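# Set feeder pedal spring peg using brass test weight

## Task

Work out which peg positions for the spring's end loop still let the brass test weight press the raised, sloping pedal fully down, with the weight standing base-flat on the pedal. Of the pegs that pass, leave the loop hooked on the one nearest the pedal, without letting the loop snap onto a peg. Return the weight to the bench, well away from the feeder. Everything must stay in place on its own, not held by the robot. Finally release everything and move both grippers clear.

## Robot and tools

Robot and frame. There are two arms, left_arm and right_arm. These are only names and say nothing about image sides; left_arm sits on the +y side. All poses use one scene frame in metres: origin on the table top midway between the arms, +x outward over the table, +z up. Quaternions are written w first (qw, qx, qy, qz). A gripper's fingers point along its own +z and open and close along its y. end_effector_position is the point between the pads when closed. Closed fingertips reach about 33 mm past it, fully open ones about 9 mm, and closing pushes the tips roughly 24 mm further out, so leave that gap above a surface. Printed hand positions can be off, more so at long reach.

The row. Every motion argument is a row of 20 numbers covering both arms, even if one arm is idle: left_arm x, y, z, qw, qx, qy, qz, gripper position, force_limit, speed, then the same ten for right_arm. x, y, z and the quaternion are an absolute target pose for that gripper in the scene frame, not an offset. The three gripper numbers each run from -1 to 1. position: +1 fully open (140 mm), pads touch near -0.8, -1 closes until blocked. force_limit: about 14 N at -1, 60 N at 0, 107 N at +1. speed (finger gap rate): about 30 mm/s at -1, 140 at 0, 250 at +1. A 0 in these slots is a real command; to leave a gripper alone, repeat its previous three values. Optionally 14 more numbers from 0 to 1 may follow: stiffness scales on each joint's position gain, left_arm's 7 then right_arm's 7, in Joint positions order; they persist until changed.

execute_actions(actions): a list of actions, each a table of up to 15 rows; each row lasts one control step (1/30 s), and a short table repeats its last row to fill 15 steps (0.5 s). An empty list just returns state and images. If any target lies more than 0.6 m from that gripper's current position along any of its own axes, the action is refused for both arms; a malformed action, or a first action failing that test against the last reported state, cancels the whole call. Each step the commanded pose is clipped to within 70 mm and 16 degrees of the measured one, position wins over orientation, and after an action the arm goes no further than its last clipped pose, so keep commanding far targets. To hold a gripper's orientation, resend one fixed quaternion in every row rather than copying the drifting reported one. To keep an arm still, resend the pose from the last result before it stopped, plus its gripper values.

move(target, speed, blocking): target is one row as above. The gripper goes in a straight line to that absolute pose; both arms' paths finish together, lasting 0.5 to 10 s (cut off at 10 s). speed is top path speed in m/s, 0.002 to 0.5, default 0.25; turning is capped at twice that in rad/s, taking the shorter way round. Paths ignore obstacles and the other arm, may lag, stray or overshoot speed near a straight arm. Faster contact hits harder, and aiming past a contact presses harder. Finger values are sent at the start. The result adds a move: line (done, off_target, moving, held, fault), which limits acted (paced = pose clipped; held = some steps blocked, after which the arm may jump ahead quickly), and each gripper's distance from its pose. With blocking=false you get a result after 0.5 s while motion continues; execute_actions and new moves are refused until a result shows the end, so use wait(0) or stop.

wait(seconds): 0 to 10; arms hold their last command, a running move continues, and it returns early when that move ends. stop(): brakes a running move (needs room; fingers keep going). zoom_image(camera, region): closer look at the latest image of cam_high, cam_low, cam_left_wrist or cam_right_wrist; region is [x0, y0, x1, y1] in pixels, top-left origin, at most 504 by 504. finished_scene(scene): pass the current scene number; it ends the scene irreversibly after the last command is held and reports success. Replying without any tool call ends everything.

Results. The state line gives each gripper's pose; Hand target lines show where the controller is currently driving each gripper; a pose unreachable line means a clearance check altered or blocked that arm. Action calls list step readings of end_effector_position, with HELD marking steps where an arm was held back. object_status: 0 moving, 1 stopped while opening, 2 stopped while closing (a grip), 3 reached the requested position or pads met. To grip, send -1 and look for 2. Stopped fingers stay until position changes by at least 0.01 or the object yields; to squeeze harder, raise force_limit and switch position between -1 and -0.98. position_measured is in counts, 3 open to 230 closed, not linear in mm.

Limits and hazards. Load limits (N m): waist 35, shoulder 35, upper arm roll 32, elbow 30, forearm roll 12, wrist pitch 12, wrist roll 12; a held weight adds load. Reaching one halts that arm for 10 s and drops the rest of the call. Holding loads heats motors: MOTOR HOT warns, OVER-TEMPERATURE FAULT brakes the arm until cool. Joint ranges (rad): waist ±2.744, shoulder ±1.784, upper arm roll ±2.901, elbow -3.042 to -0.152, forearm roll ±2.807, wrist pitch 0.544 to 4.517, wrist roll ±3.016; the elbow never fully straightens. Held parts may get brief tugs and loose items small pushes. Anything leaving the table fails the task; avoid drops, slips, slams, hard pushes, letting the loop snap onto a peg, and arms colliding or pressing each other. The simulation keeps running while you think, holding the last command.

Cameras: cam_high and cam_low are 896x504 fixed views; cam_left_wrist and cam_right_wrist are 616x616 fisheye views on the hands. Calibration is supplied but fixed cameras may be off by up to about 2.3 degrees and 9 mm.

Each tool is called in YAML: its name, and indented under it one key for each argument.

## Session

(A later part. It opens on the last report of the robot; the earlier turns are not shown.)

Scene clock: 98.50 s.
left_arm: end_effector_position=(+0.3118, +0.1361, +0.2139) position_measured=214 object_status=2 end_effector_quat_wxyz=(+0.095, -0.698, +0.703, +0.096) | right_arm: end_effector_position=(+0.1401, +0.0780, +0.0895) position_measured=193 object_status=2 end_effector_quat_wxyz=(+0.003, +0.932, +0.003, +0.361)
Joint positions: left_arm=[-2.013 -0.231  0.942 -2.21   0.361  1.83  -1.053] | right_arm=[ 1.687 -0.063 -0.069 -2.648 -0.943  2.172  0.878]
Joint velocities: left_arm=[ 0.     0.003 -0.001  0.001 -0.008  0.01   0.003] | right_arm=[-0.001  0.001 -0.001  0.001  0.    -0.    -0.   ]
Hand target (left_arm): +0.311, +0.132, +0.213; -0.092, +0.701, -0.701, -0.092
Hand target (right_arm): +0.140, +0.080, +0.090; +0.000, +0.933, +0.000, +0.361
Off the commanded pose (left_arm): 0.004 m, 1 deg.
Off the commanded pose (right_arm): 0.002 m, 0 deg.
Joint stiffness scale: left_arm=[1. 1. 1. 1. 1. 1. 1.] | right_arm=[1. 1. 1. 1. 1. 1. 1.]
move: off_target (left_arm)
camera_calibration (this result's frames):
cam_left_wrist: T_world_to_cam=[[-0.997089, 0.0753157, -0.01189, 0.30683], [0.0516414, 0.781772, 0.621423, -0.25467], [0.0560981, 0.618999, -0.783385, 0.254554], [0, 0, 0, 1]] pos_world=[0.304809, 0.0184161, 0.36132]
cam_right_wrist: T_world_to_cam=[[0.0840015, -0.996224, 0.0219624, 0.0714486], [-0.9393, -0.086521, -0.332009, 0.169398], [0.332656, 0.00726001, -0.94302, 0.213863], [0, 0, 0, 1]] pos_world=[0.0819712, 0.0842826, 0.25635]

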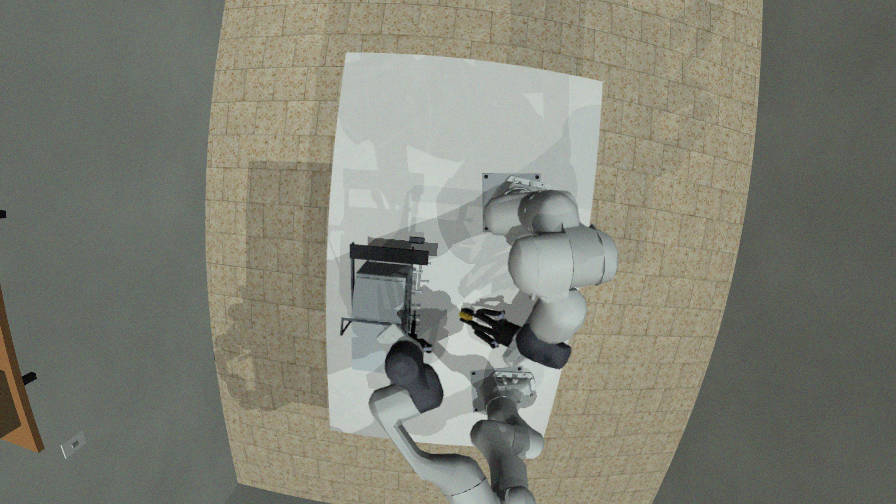

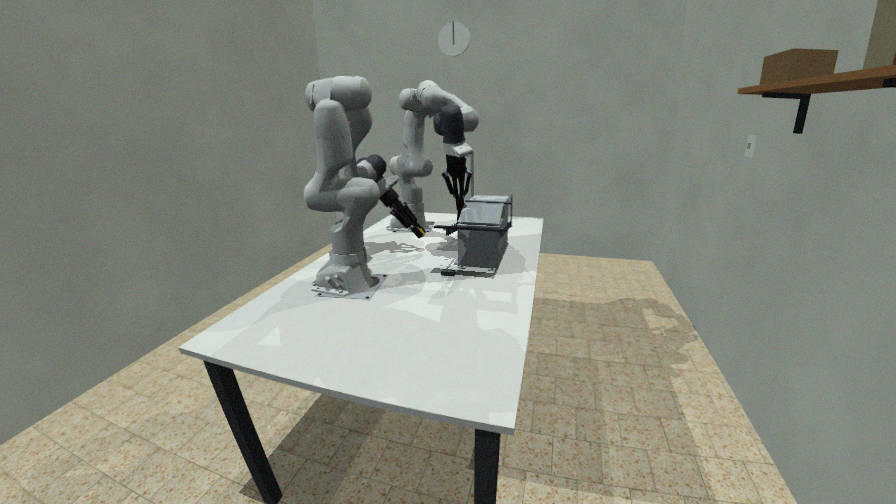

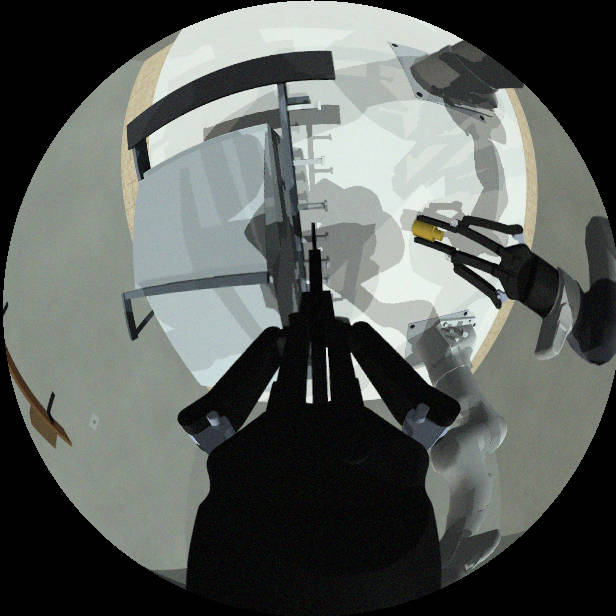

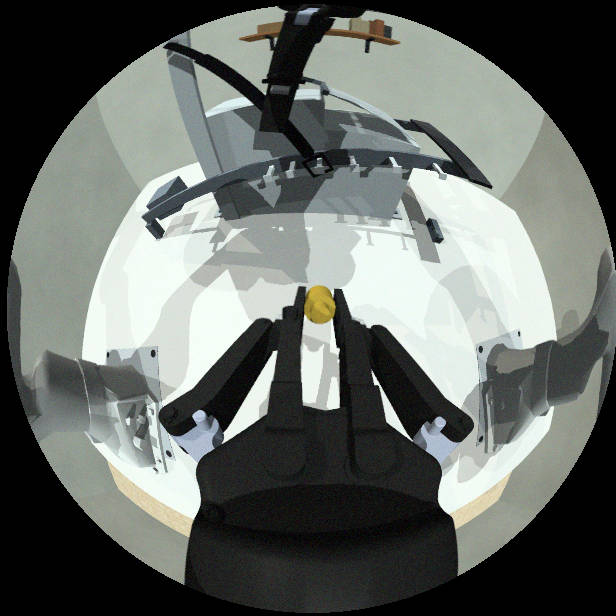

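move:
  target: [0.285,0.131,0.214,-0.0661,0.6808,-0.721,-0.1184,-1,0,-0.6,0.14,0.08,0.09,0,0.93,0,0.36,-1,0,-0.5]
  speed: 0.035

move:
  target: [0.285,0.157,0.210,-0.1075,0.6755,-0.7125,-0.1622,-1,0,-0.6,0.14,0.08,0.09,0,0.93,0,0.36,-1,0,-0.5]
  speed: 0.04

zoom_image:
  camera: "cam_right_wrist"
  region: [230, 100, 380, 200]

zoom_image:
  camera: "cam_left_wrist"
  region: [250, 160, 400, 310]

Scene clock: 100.60 s.
left_arm: end_effector_position=(+0.2932, +0.1349, +0.2147) position_measured=214 object_status=2 end_effector_quat_wxyz=(+0.069, -0.684, +0.717, +0.114) | right_arm: end_effector_position=(+0.1401, +0.0780, +0.0895) position_measured=193 object_status=2 end_effector_quat_wxyz=(+0.003, +0.932, +0.003, +0.361)
Joint positions: left_arm=[-2.027 -0.245  0.95  -2.209  0.315  1.799 -1.   ] | right_arm=[ 1.687 -0.063 -0.069 -2.648 -0.943  2.172  0.878]
Joint velocities: left_arm=[-0.    -0.001 -0.001 -0.    -0.009 -0.008  0.018] | right_arm=[-0.001  0.     0.001  0.    -0.002  0.001 -0.001]
Hand target (left_arm): +0.285, +0.131, +0.214; -0.066, +0.680, -0.721, -0.118
Hand target (right_arm): +0.140, +0.080, +0.090; +0.000, +0.933, +0.000, +0.361
Off the commanded pose (left_arm): 0.009 m, 1 deg.
Off the commanded pose (right_arm): 0.002 m, 0 deg.
Joint stiffness scale: left_arm=[1. 1. 1. 1. 1. 1. 1.] | right_arm=[1. 1. 1. 1. 1. 1. 1.]
move: off_target (left_arm)
camera_calibration (this result's frames):
cam_left_wrist: T_world_to_cam=[[-0.992674, 0.107402, 0.0553448, 0.268338], [0.118837, 0.785176, 0.607764, -0.27045], [0.0218199, 0.609888, -0.792187, 0.27012], [0, 0, 0, 1]] pos_world=[0.292618, 0.0187871, 0.363504]
cam_right_wrist: T_world_to_cam=[[0.0839218, -0.996232, 0.0218662, 0.071478], [-0.939304, -0.0864138, -0.332024, 0.169394], [0.332663, 0.0073251, -0.943017, 0.21386], [0, 0, 0, 1]] pos_world=[0.0819709, 0.0842802, 0.256354]

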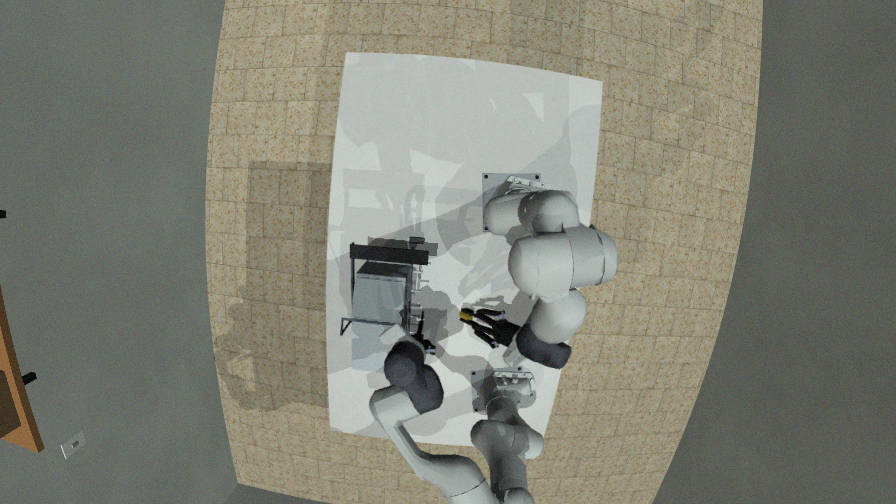

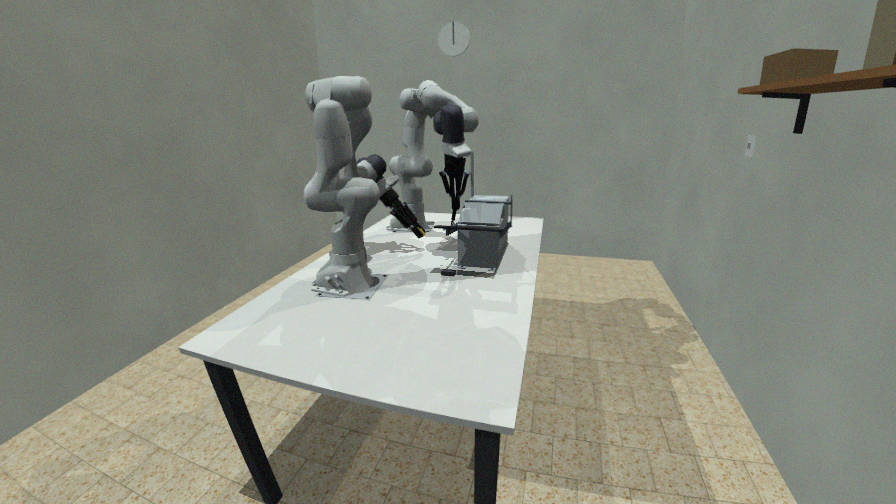

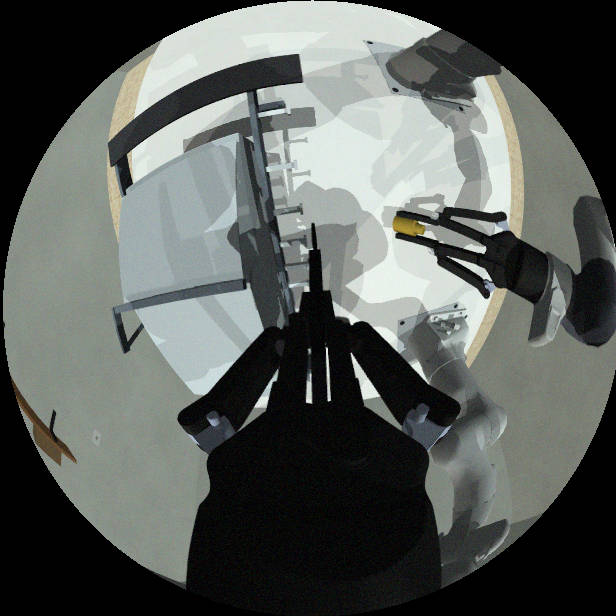

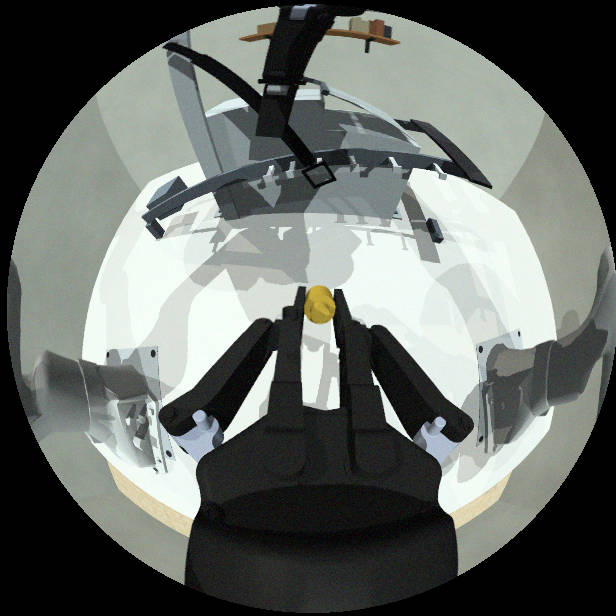

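Scene clock: 102.43 s.
left_arm: end_effector_position=(+0.2922, +0.1601, +0.2116) position_measured=214 object_status=2 end_effector_quat_wxyz=(+0.106, -0.678, +0.710, +0.159) | right_arm: end_effector_position=(+0.1401, +0.0780, +0.0895) position_measured=193 object_status=2 end_effector_quat_wxyz=(+0.003, +0.932, +0.003, +0.361)
Joint positions: left_arm=[-2.026 -0.175  0.954 -2.184  0.317  1.721 -0.982] | right_arm=[ 1.687 -0.063 -0.069 -2.648 -0.943  2.172  0.878]
Joint velocities: left_arm=[ 0.001  0.001 -0.     0.001 -0.001 -0.009  0.007] | right_arm=[ 0.001 -0.002 -0.    -0.    -0.001  0.    -0.001]
Hand target (left_arm): +0.286, +0.157, +0.211; -0.107, +0.675, -0.711, -0.162
Hand target (right_arm): +0.140, +0.080, +0.090; +0.000, +0.933, +0.000, +0.361
Off the commanded pose (left_arm): 0.008 m, 1 deg.
Off the commanded pose (right_arm): 0.002 m, 0 deg.
Joint stiffness scale: left_arm=[1. 1. 1. 1. 1. 1. 1.] | right_arm=[1. 1. 1. 1. 1. 1. 1.]
move: off_target (left_arm)
camera_calibration (this result's frames):
cam_left_wrist: T_world_to_cam=[[-0.992031, 0.100232, 0.0763467, 0.261364], [0.125053, 0.709216, 0.693812, -0.29609], [0.0153958, 0.69783, -0.716098, 0.224077], [0, 0, 0, 1]] pos_world=[0.292858, 0.0274272, 0.345938]
cam_right_wrist: T_world_to_cam=[[0.0839174, -0.996233, 0.021857, 0.0714817], [-0.939304, -0.0864066, -0.332026, 0.169395], [0.332664, 0.00733239, -0.943017, 0.21386], [0, 0, 0, 1]] pos_world=[0.0819708, 0.0842811, 0.256355]

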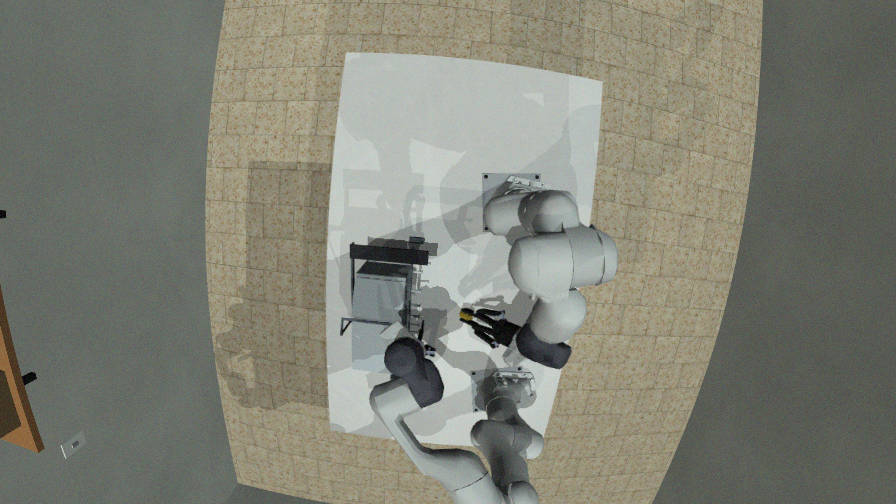

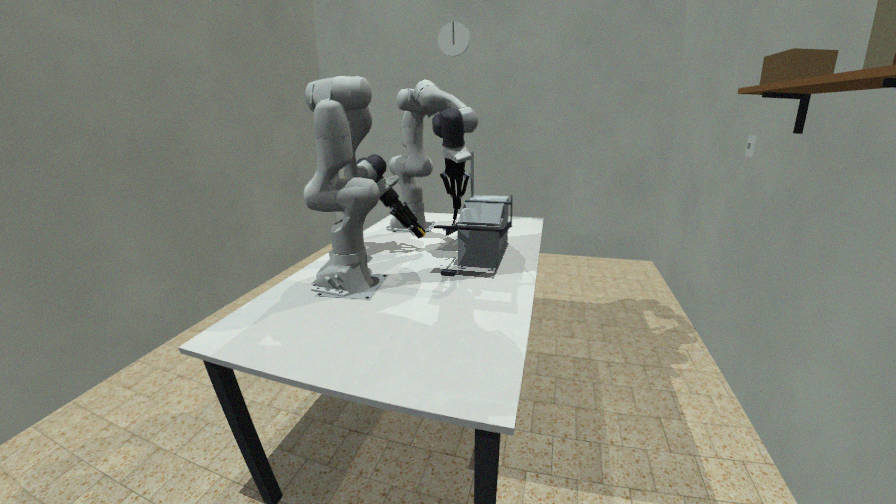

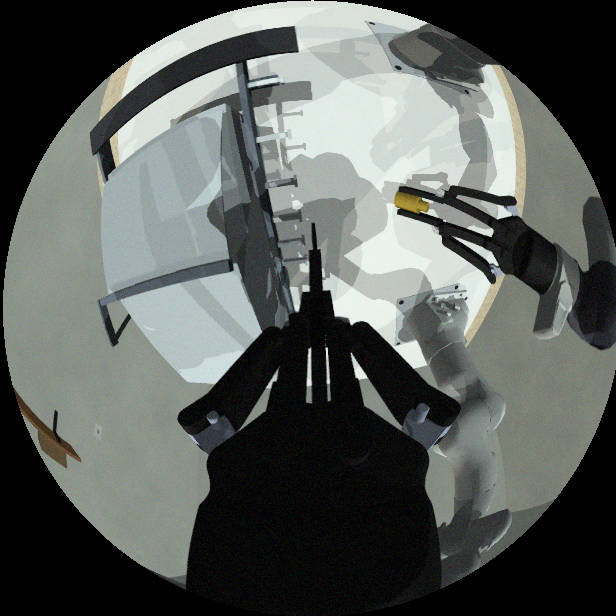

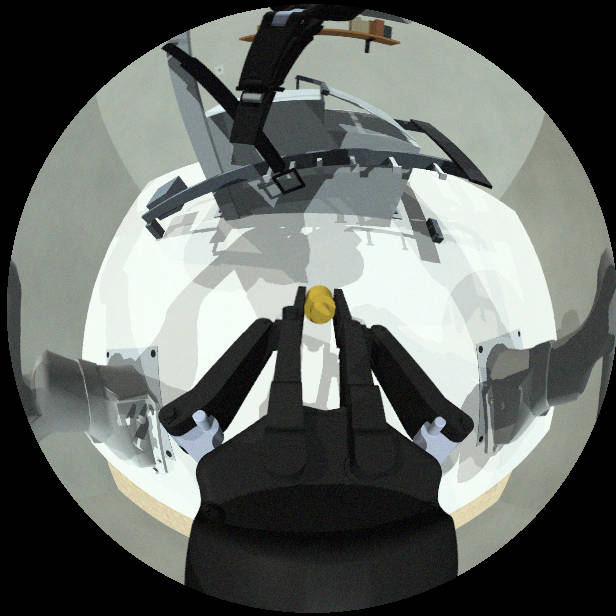

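Region (230, 100, 380, 200) of cam_right_wrist's 616x616 image, scaled by 3.360, with more detail than that image has.

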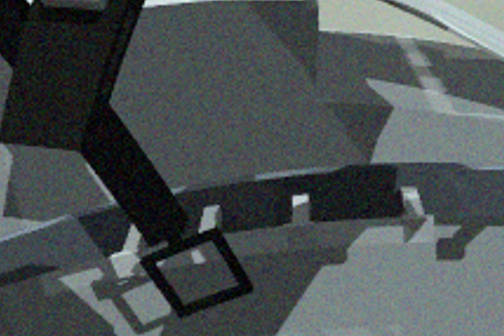

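Region (250, 160, 400, 310) of cam_left_wrist's 616x616 image, scaled by 3.360, with more detail than that image has.

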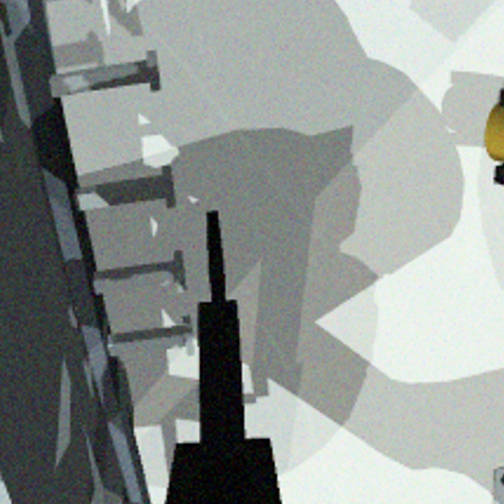

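move:
  target: [0.288,0.156,0.2145,-0.1075,0.6755,-0.7125,-0.1622,-1,0,-0.6,0.14,0.08,0.09,0,0.93,0,0.36,-1,0,-0.5]
  speed: 0.03

move:
  target: [0.311,0.156,0.214,-0.1349,0.694,-0.694,-0.1349,-1,0,-0.6,0.14,0.08,0.09,0,0.93,0,0.36,-1,0,-0.5]
  speed: 0.03

zoom_image:
  camera: "cam_right_wrist"
  region: [230, 100, 380, 200]

move:
  target: [0.311,0.163,0.223,-0.1349,0.694,-0.694,-0.1349,-1,0,-0.6,0.14,0.08,0.09,0,0.93,0,0.36,-1,0,-0.5]
  speed: 0.012

zoom_image:
  camera: "cam_right_wrist"
  region: [230, 100, 380, 200]

Scene clock: 103.70 s.
left_arm: end_effector_position=(+0.2945, +0.1607, +0.2149) position_measured=214 object_status=2 end_effector_quat_wxyz=(+0.108, -0.678, +0.709, +0.160) | right_arm: end_effector_position=(+0.1401, +0.0780, +0.0895) position_measured=193 object_status=2 end_effector_quat_wxyz=(+0.003, +0.932, +0.003, +0.361)
Joint positions: left_arm=[-2.027 -0.17   0.956 -2.173  0.318  1.71  -0.98 ] | right_arm=[ 1.687 -0.063 -0.069 -2.648 -0.943  2.172  0.878]
Joint velocities: left_arm=[ 0.001 -0.    -0.002 -0.    -0.001 -0.007  0.   ] | right_arm=[ 0.001  0.    -0.001 -0.001 -0.002  0.001 -0.001]
Hand target (left_arm): +0.288, +0.156, +0.215; -0.108, +0.675, -0.712, -0.162
Hand target (right_arm): +0.140, +0.080, +0.090; +0.000, +0.933, +0.000, +0.361
Off the commanded pose (left_arm): 0.008 m, 1 deg.
Off the commanded pose (right_arm): 0.002 m, 0 deg.
Joint stiffness scale: left_arm=[1. 1. 1. 1. 1. 1. 1.] | right_arm=[1. 1. 1. 1. 1. 1. 1.]
move: off_target (left_arm)
camera_calibration (this result's frames):
cam_left_wrist: T_world_to_cam=[[-0.992342, 0.0984101, 0.0746514, 0.26406], [0.122469, 0.705185, 0.698366, -0.298646], [0.0160833, 0.702161, -0.711837, 0.224105], [0, 0, 0, 1]] pos_world=[0.295009, 0.0272565, 0.348378]
cam_right_wrist: T_world_to_cam=[[0.0839118, -0.996234, 0.0218369, 0.071491], [-0.939304, -0.0863946, -0.33203, 0.169395], [0.332666, 0.00734974, -0.943016, 0.213861], [0, 0, 0, 1]] pos_world=[0.0819701, 0.0842848, 0.256358]

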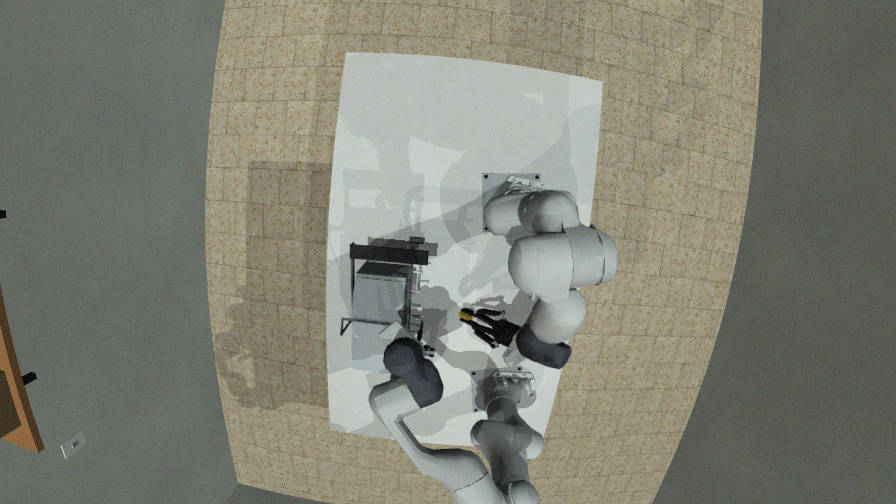

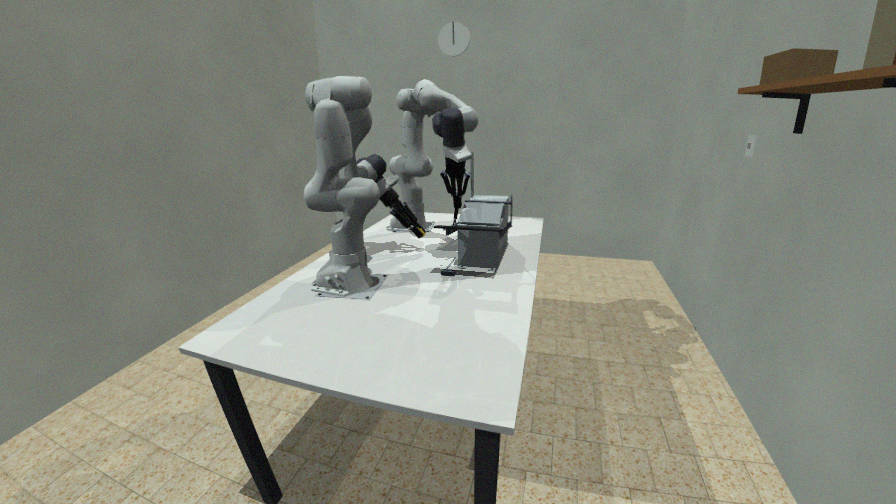

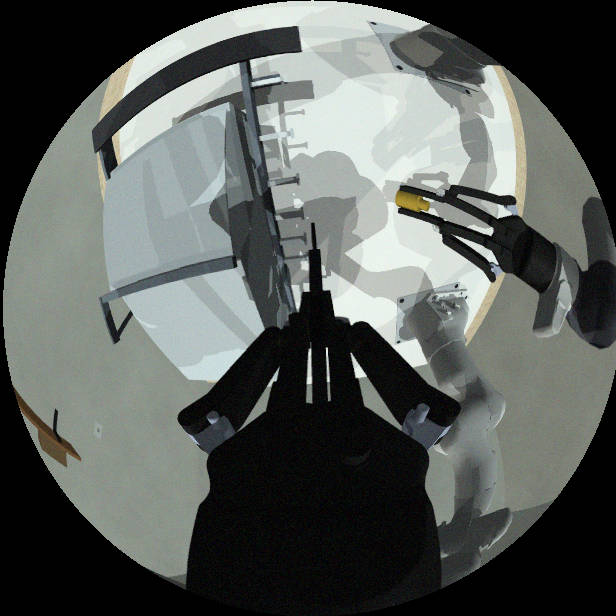

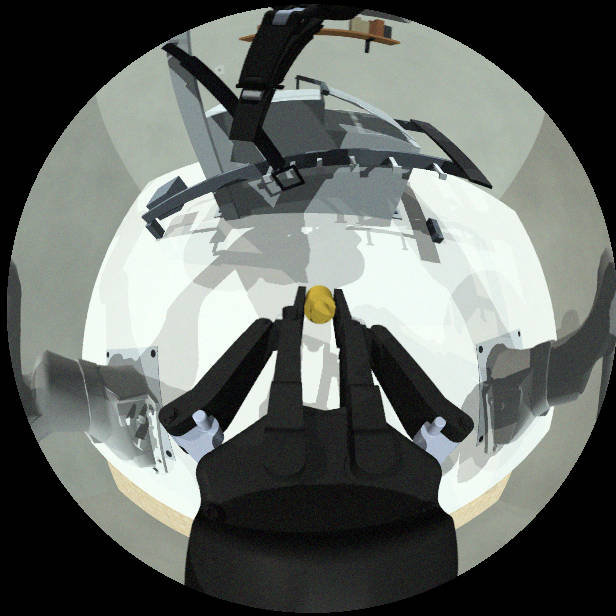

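Scene clock: 105.37 s.
left_arm: end_effector_position=(+0.2990, +0.1627, +0.2131) position_measured=214 object_status=2 end_effector_quat_wxyz=(+0.126, -0.684, +0.702, +0.155) | right_arm: end_effector_position=(+0.1401, +0.0780, +0.0895) position_measured=193 object_status=2 end_effector_quat_wxyz=(+0.003, +0.932, +0.003, +0.361)
Joint positions: left_arm=[-2.019 -0.164  0.941 -2.181  0.344  1.719 -1.015] | right_arm=[ 1.687 -0.063 -0.069 -2.648 -0.943  2.172  0.878]
Joint velocities: left_arm=[ 0.009 -0.    -0.007 -0.002 -0.001  0.002 -0.009] | right_arm=[-0.001  0.001  0.    -0.001 -0.001  0.     0.   ]
Hand target (left_arm): +0.311, +0.156, +0.214; -0.135, +0.694, -0.694, -0.135
Hand target (right_arm): +0.140, +0.080, +0.090; +0.000, +0.933, +0.000, +0.361
Off the commanded pose (left_arm): 0.014 m, 3 deg.
Off the commanded pose (right_arm): 0.002 m, 0 deg.
Joint stiffness scale: left_arm=[1. 1. 1. 1. 1. 1. 1.] | right_arm=[1. 1. 1. 1. 1. 1. 1.]
move: off_target (left_arm)
camera_calibration (this result's frames):
cam_left_wrist: T_world_to_cam=[[-0.995442, 0.0862385, 0.0407246, 0.278627], [0.089354, 0.694068, 0.714343, -0.291053], [0.0333382, 0.714726, -0.69861, 0.211329], [0, 0, 0, 1]] pos_world=[0.296318, 0.0269403, 0.344201]
cam_right_wrist: T_world_to_cam=[[0.0839107, -0.996234, 0.0218329, 0.0714929], [-0.939304, -0.0863922, -0.332031, 0.169395], [0.332666, 0.00735322, -0.943016, 0.213861], [0, 0, 0, 1]] pos_world=[0.08197, 0.0842855, 0.256358]

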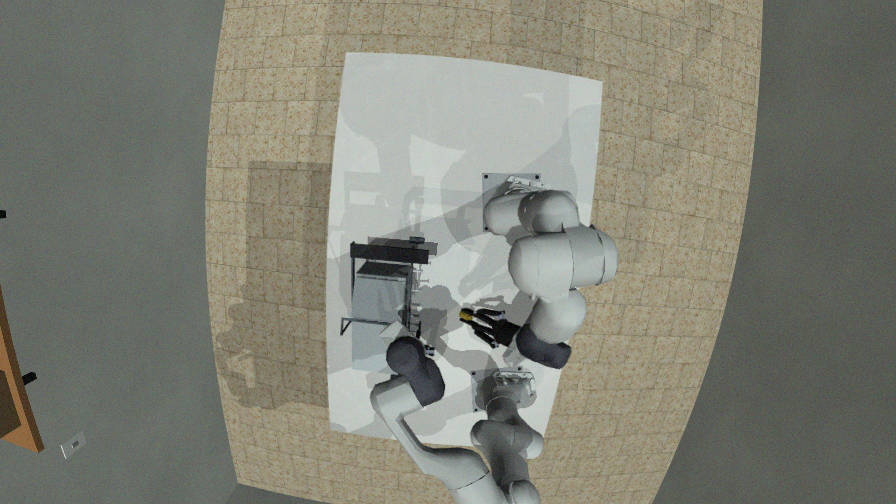

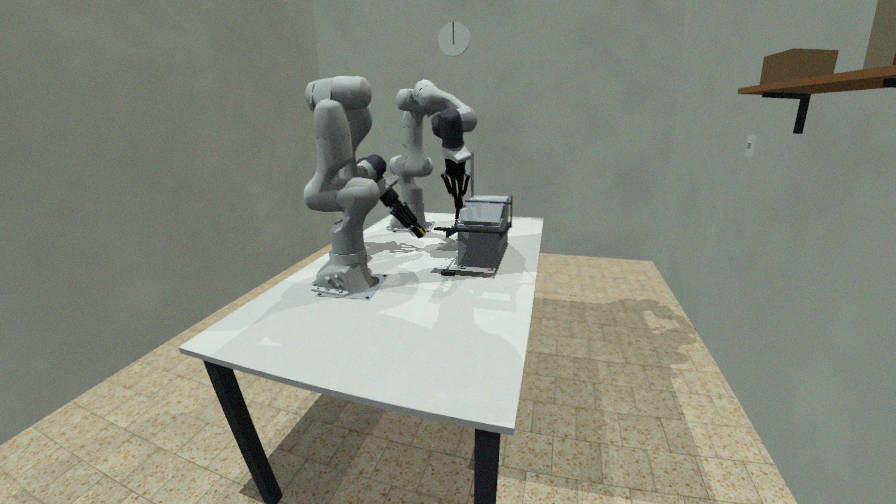

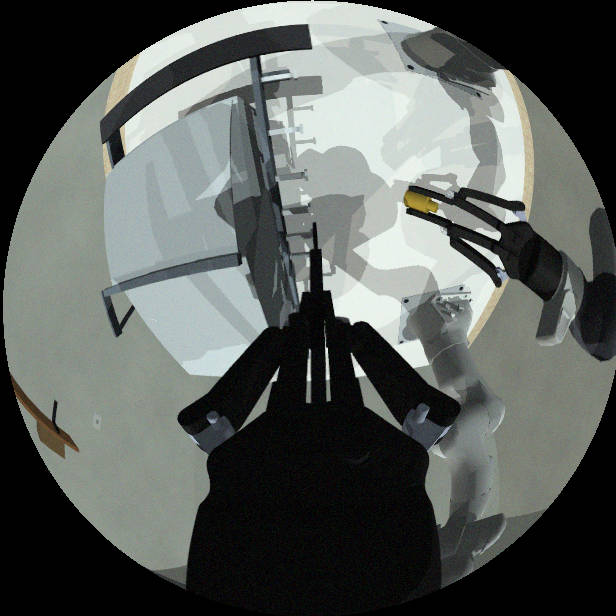

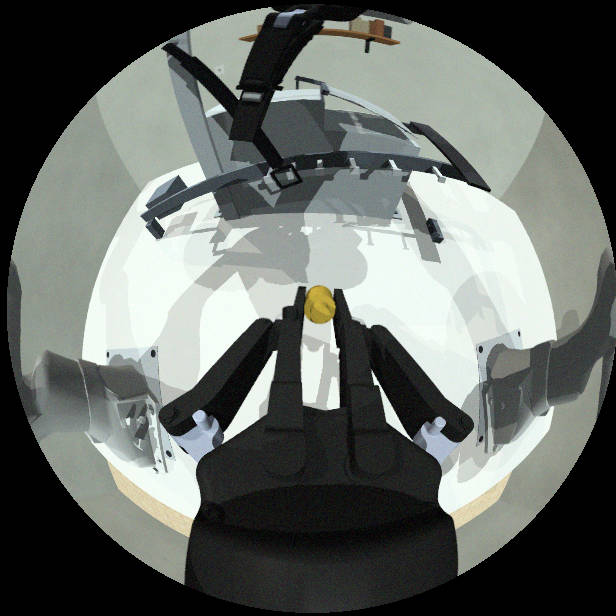

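Region (230, 100, 380, 200) of cam_right_wrist's 616x616 image, scaled by 3.360, with more detail than that image has.

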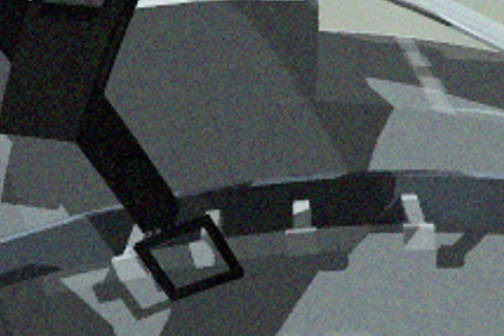

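Scene clock: 107.70 s.
left_arm: end_effector_position=(+0.2994, +0.1669, +0.2201) position_measured=214 object_status=2 end_effector_quat_wxyz=(+0.126, -0.683, +0.703, +0.152) | right_arm: end_effector_position=(+0.1401, +0.0780, +0.0895) position_measured=193 object_status=2 end_effector_quat_wxyz=(+0.003, +0.932, +0.003, +0.361)
Joint positions: left_arm=[-1.979 -0.19   0.9   -2.185  0.359  1.704 -1.017] | right_arm=[ 1.687 -0.063 -0.069 -2.648 -0.943  2.172  0.878]
Joint velocities: left_arm=[ 0.02  -0.    -0.019 -0.002  0.     0.     0.001] | right_arm=[-0.    -0.001 -0.    -0.001 -0.     0.     0.001]
Hand target (left_arm): +0.311, +0.163, +0.223; -0.135, +0.694, -0.694, -0.135
Hand target (right_arm): +0.140, +0.080, +0.090; +0.000, +0.933, +0.000, +0.361
Off the commanded pose (left_arm): 0.013 m, 3 deg.
Off the commanded pose (right_arm): 0.002 m, 0 deg.
Joint stiffness scale: left_arm=[1. 1. 1. 1. 1. 1. 1.] | right_arm=[1. 1. 1. 1. 1. 1. 1.]
move: off_target (left_arm)
camera_calibration (this result's frames):
cam_left_wrist: T_world_to_cam=[[-0.99521, 0.0904889, 0.0370084, 0.278368], [0.0897896, 0.696261, 0.71215, -0.299072], [0.0386742, 0.712062, -0.701051, 0.212591], [0, 0, 0, 1]] pos_world=[0.295666, 0.0316653, 0.35172]
cam_right_wrist: T_world_to_cam=[[0.0839105, -0.996234, 0.0218298, 0.0714943], [-0.939304, -0.086391, -0.332031, 0.169395], [0.332667, 0.0073561, -0.943016, 0.213862], [0, 0, 0, 1]] pos_world=[0.0819699, 0.0842861, 0.256359]

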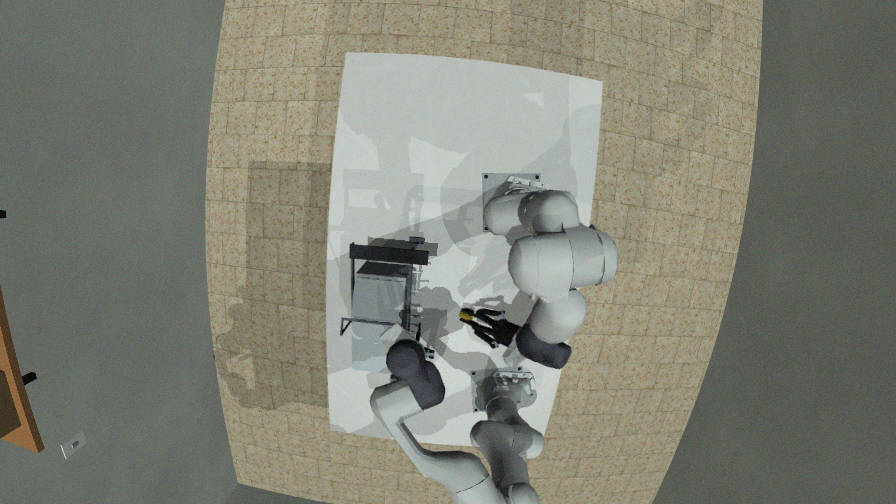

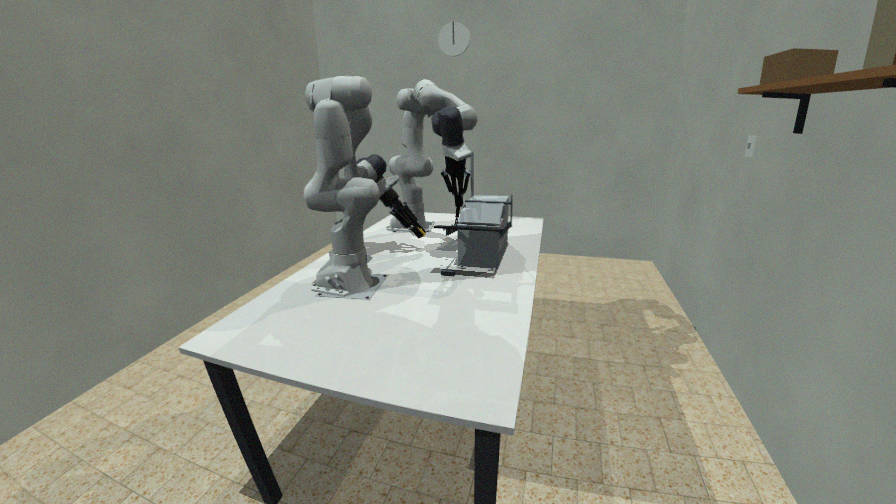

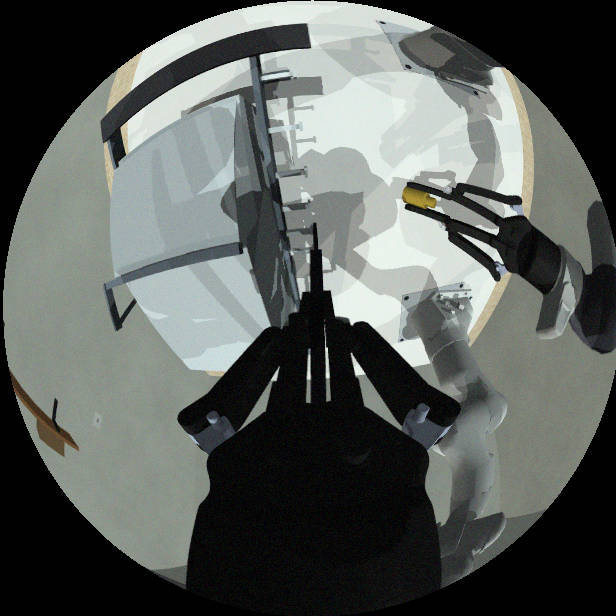

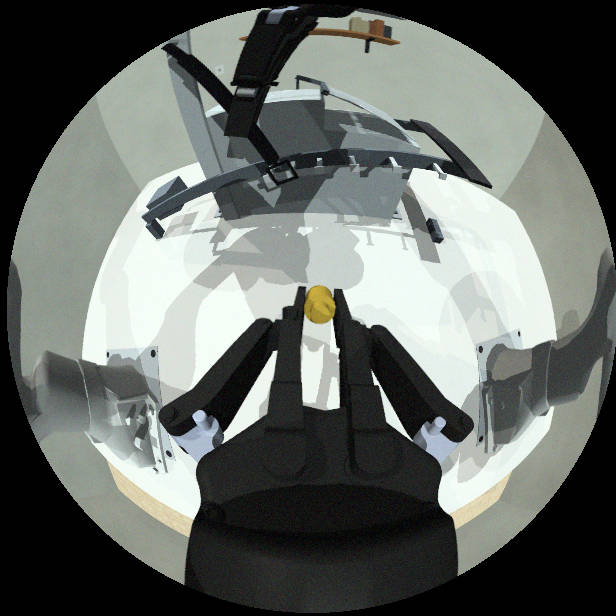

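Region (230, 100, 380, 200) of cam_right_wrist's 616x616 image, scaled by 3.360, with more detail than that image has.

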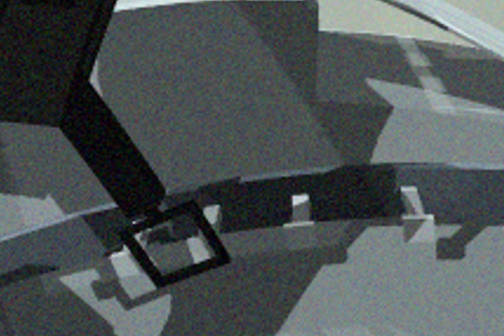

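move:
  target: [0.288,0.152,0.2145,-0.1075,0.6755,-0.7125,-0.1622,-1,0,-0.6,0.14,0.08,0.09,0,0.93,0,0.36,-1,0,-0.5]
  speed: 0.03

zoom_image:
  camera: "cam_right_wrist"
  region: [230, 100, 380, 200]

Scene clock: 109.10 s.
left_arm: end_effector_position=(+0.2934, +0.1606, +0.2153) position_measured=214 object_status=2 end_effector_quat_wxyz=(+0.110, -0.679, +0.707, +0.165) | right_arm: end_effector_position=(+0.1401, +0.0780, +0.0895) position_measured=193 object_status=2 end_effector_quat_wxyz=(+0.003, +0.932, +0.003, +0.361)
Joint positions: left_arm=[-1.99  -0.149  0.921 -2.165  0.302  1.704 -0.971] | right_arm=[ 1.687 -0.063 -0.069 -2.648 -0.943  2.172  0.878]
Joint velocities: left_arm=[-0.001  0.002  0.004  0.002 -0.012 -0.     0.017] | right_arm=[-0.001 -0.001 -0.001 -0.     0.001 -0.001  0.001]
Hand target (left_arm): +0.288, +0.152, +0.215; -0.107, +0.675, -0.712, -0.162
Hand target (right_arm): +0.140, +0.080, +0.090; +0.000, +0.933, +0.000, +0.361
Off the commanded pose (left_arm): 0.010 m, 1 deg.
Off the commanded pose (right_arm): 0.002 m, 0 deg.
Joint stiffness scale: left_arm=[1. 1. 1. 1. 1. 1. 1.] | right_arm=[1. 1. 1. 1. 1. 1. 1.]
move: off_target (left_arm)
camera_calibration (this result's frames):
cam_left_wrist: T_world_to_cam=[[-0.992474, 0.094039, 0.0784329, 0.26289], [0.121922, 0.699193, 0.704461, -0.298961], [0.0114071, 0.708722, -0.705396, 0.22345], [0, 0, 0, 1]] pos_world=[0.294812, 0.0259452, 0.347608]
cam_right_wrist: T_world_to_cam=[[0.0839096, -0.996234, 0.0218206, 0.0714991], [-0.939304, -0.086387, -0.332033, 0.169396], [0.332668, 0.00736456, -0.943015, 0.213862], [0, 0, 0, 1]] pos_world=[0.0819694, 0.0842884, 0.25636]

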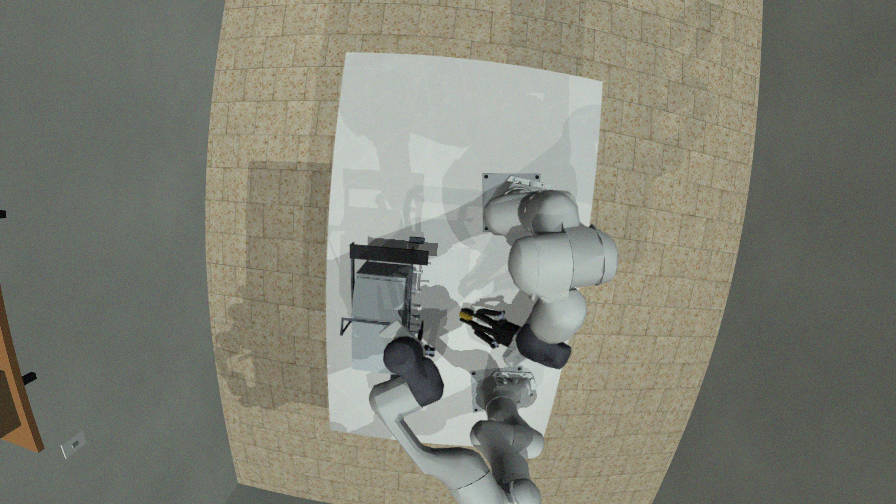

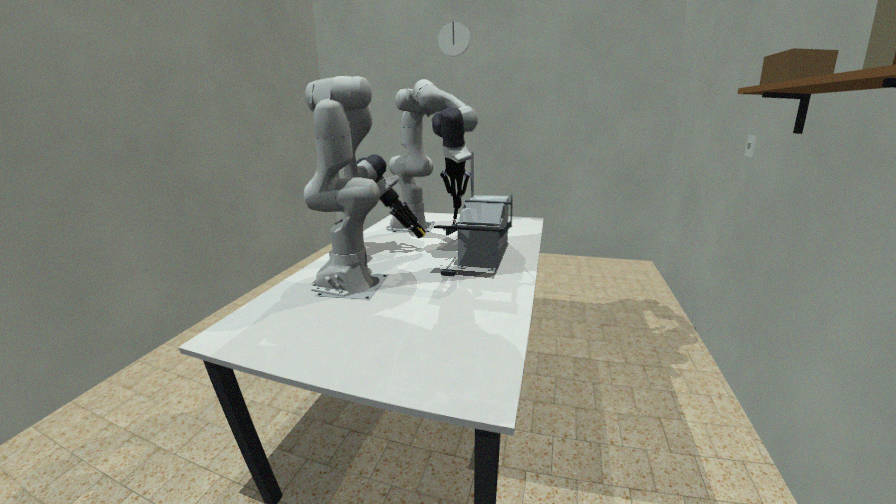

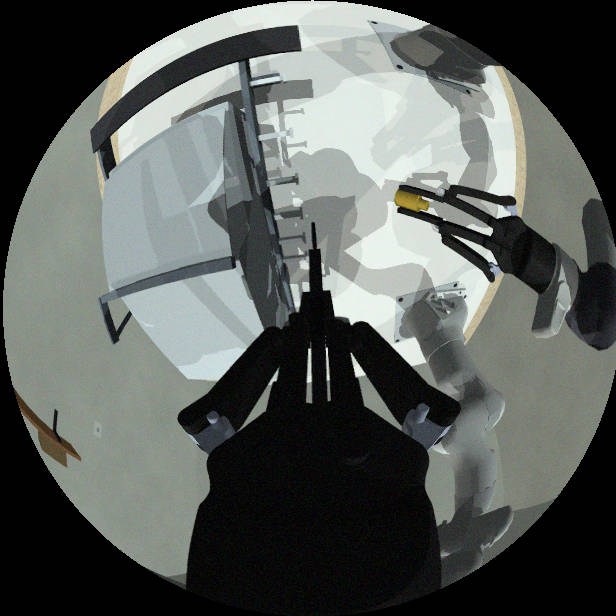

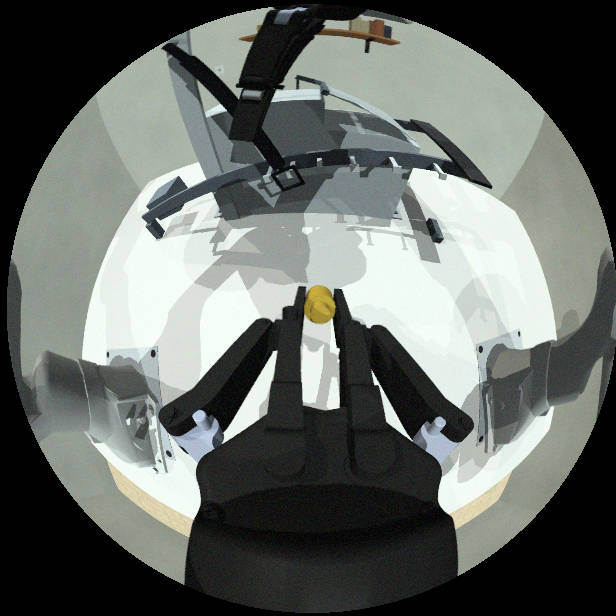

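Region (230, 100, 380, 200) of cam_right_wrist's 616x616 image, scaled by 3.360, with more detail than that image has.

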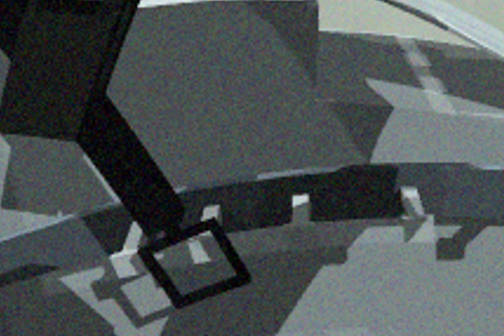

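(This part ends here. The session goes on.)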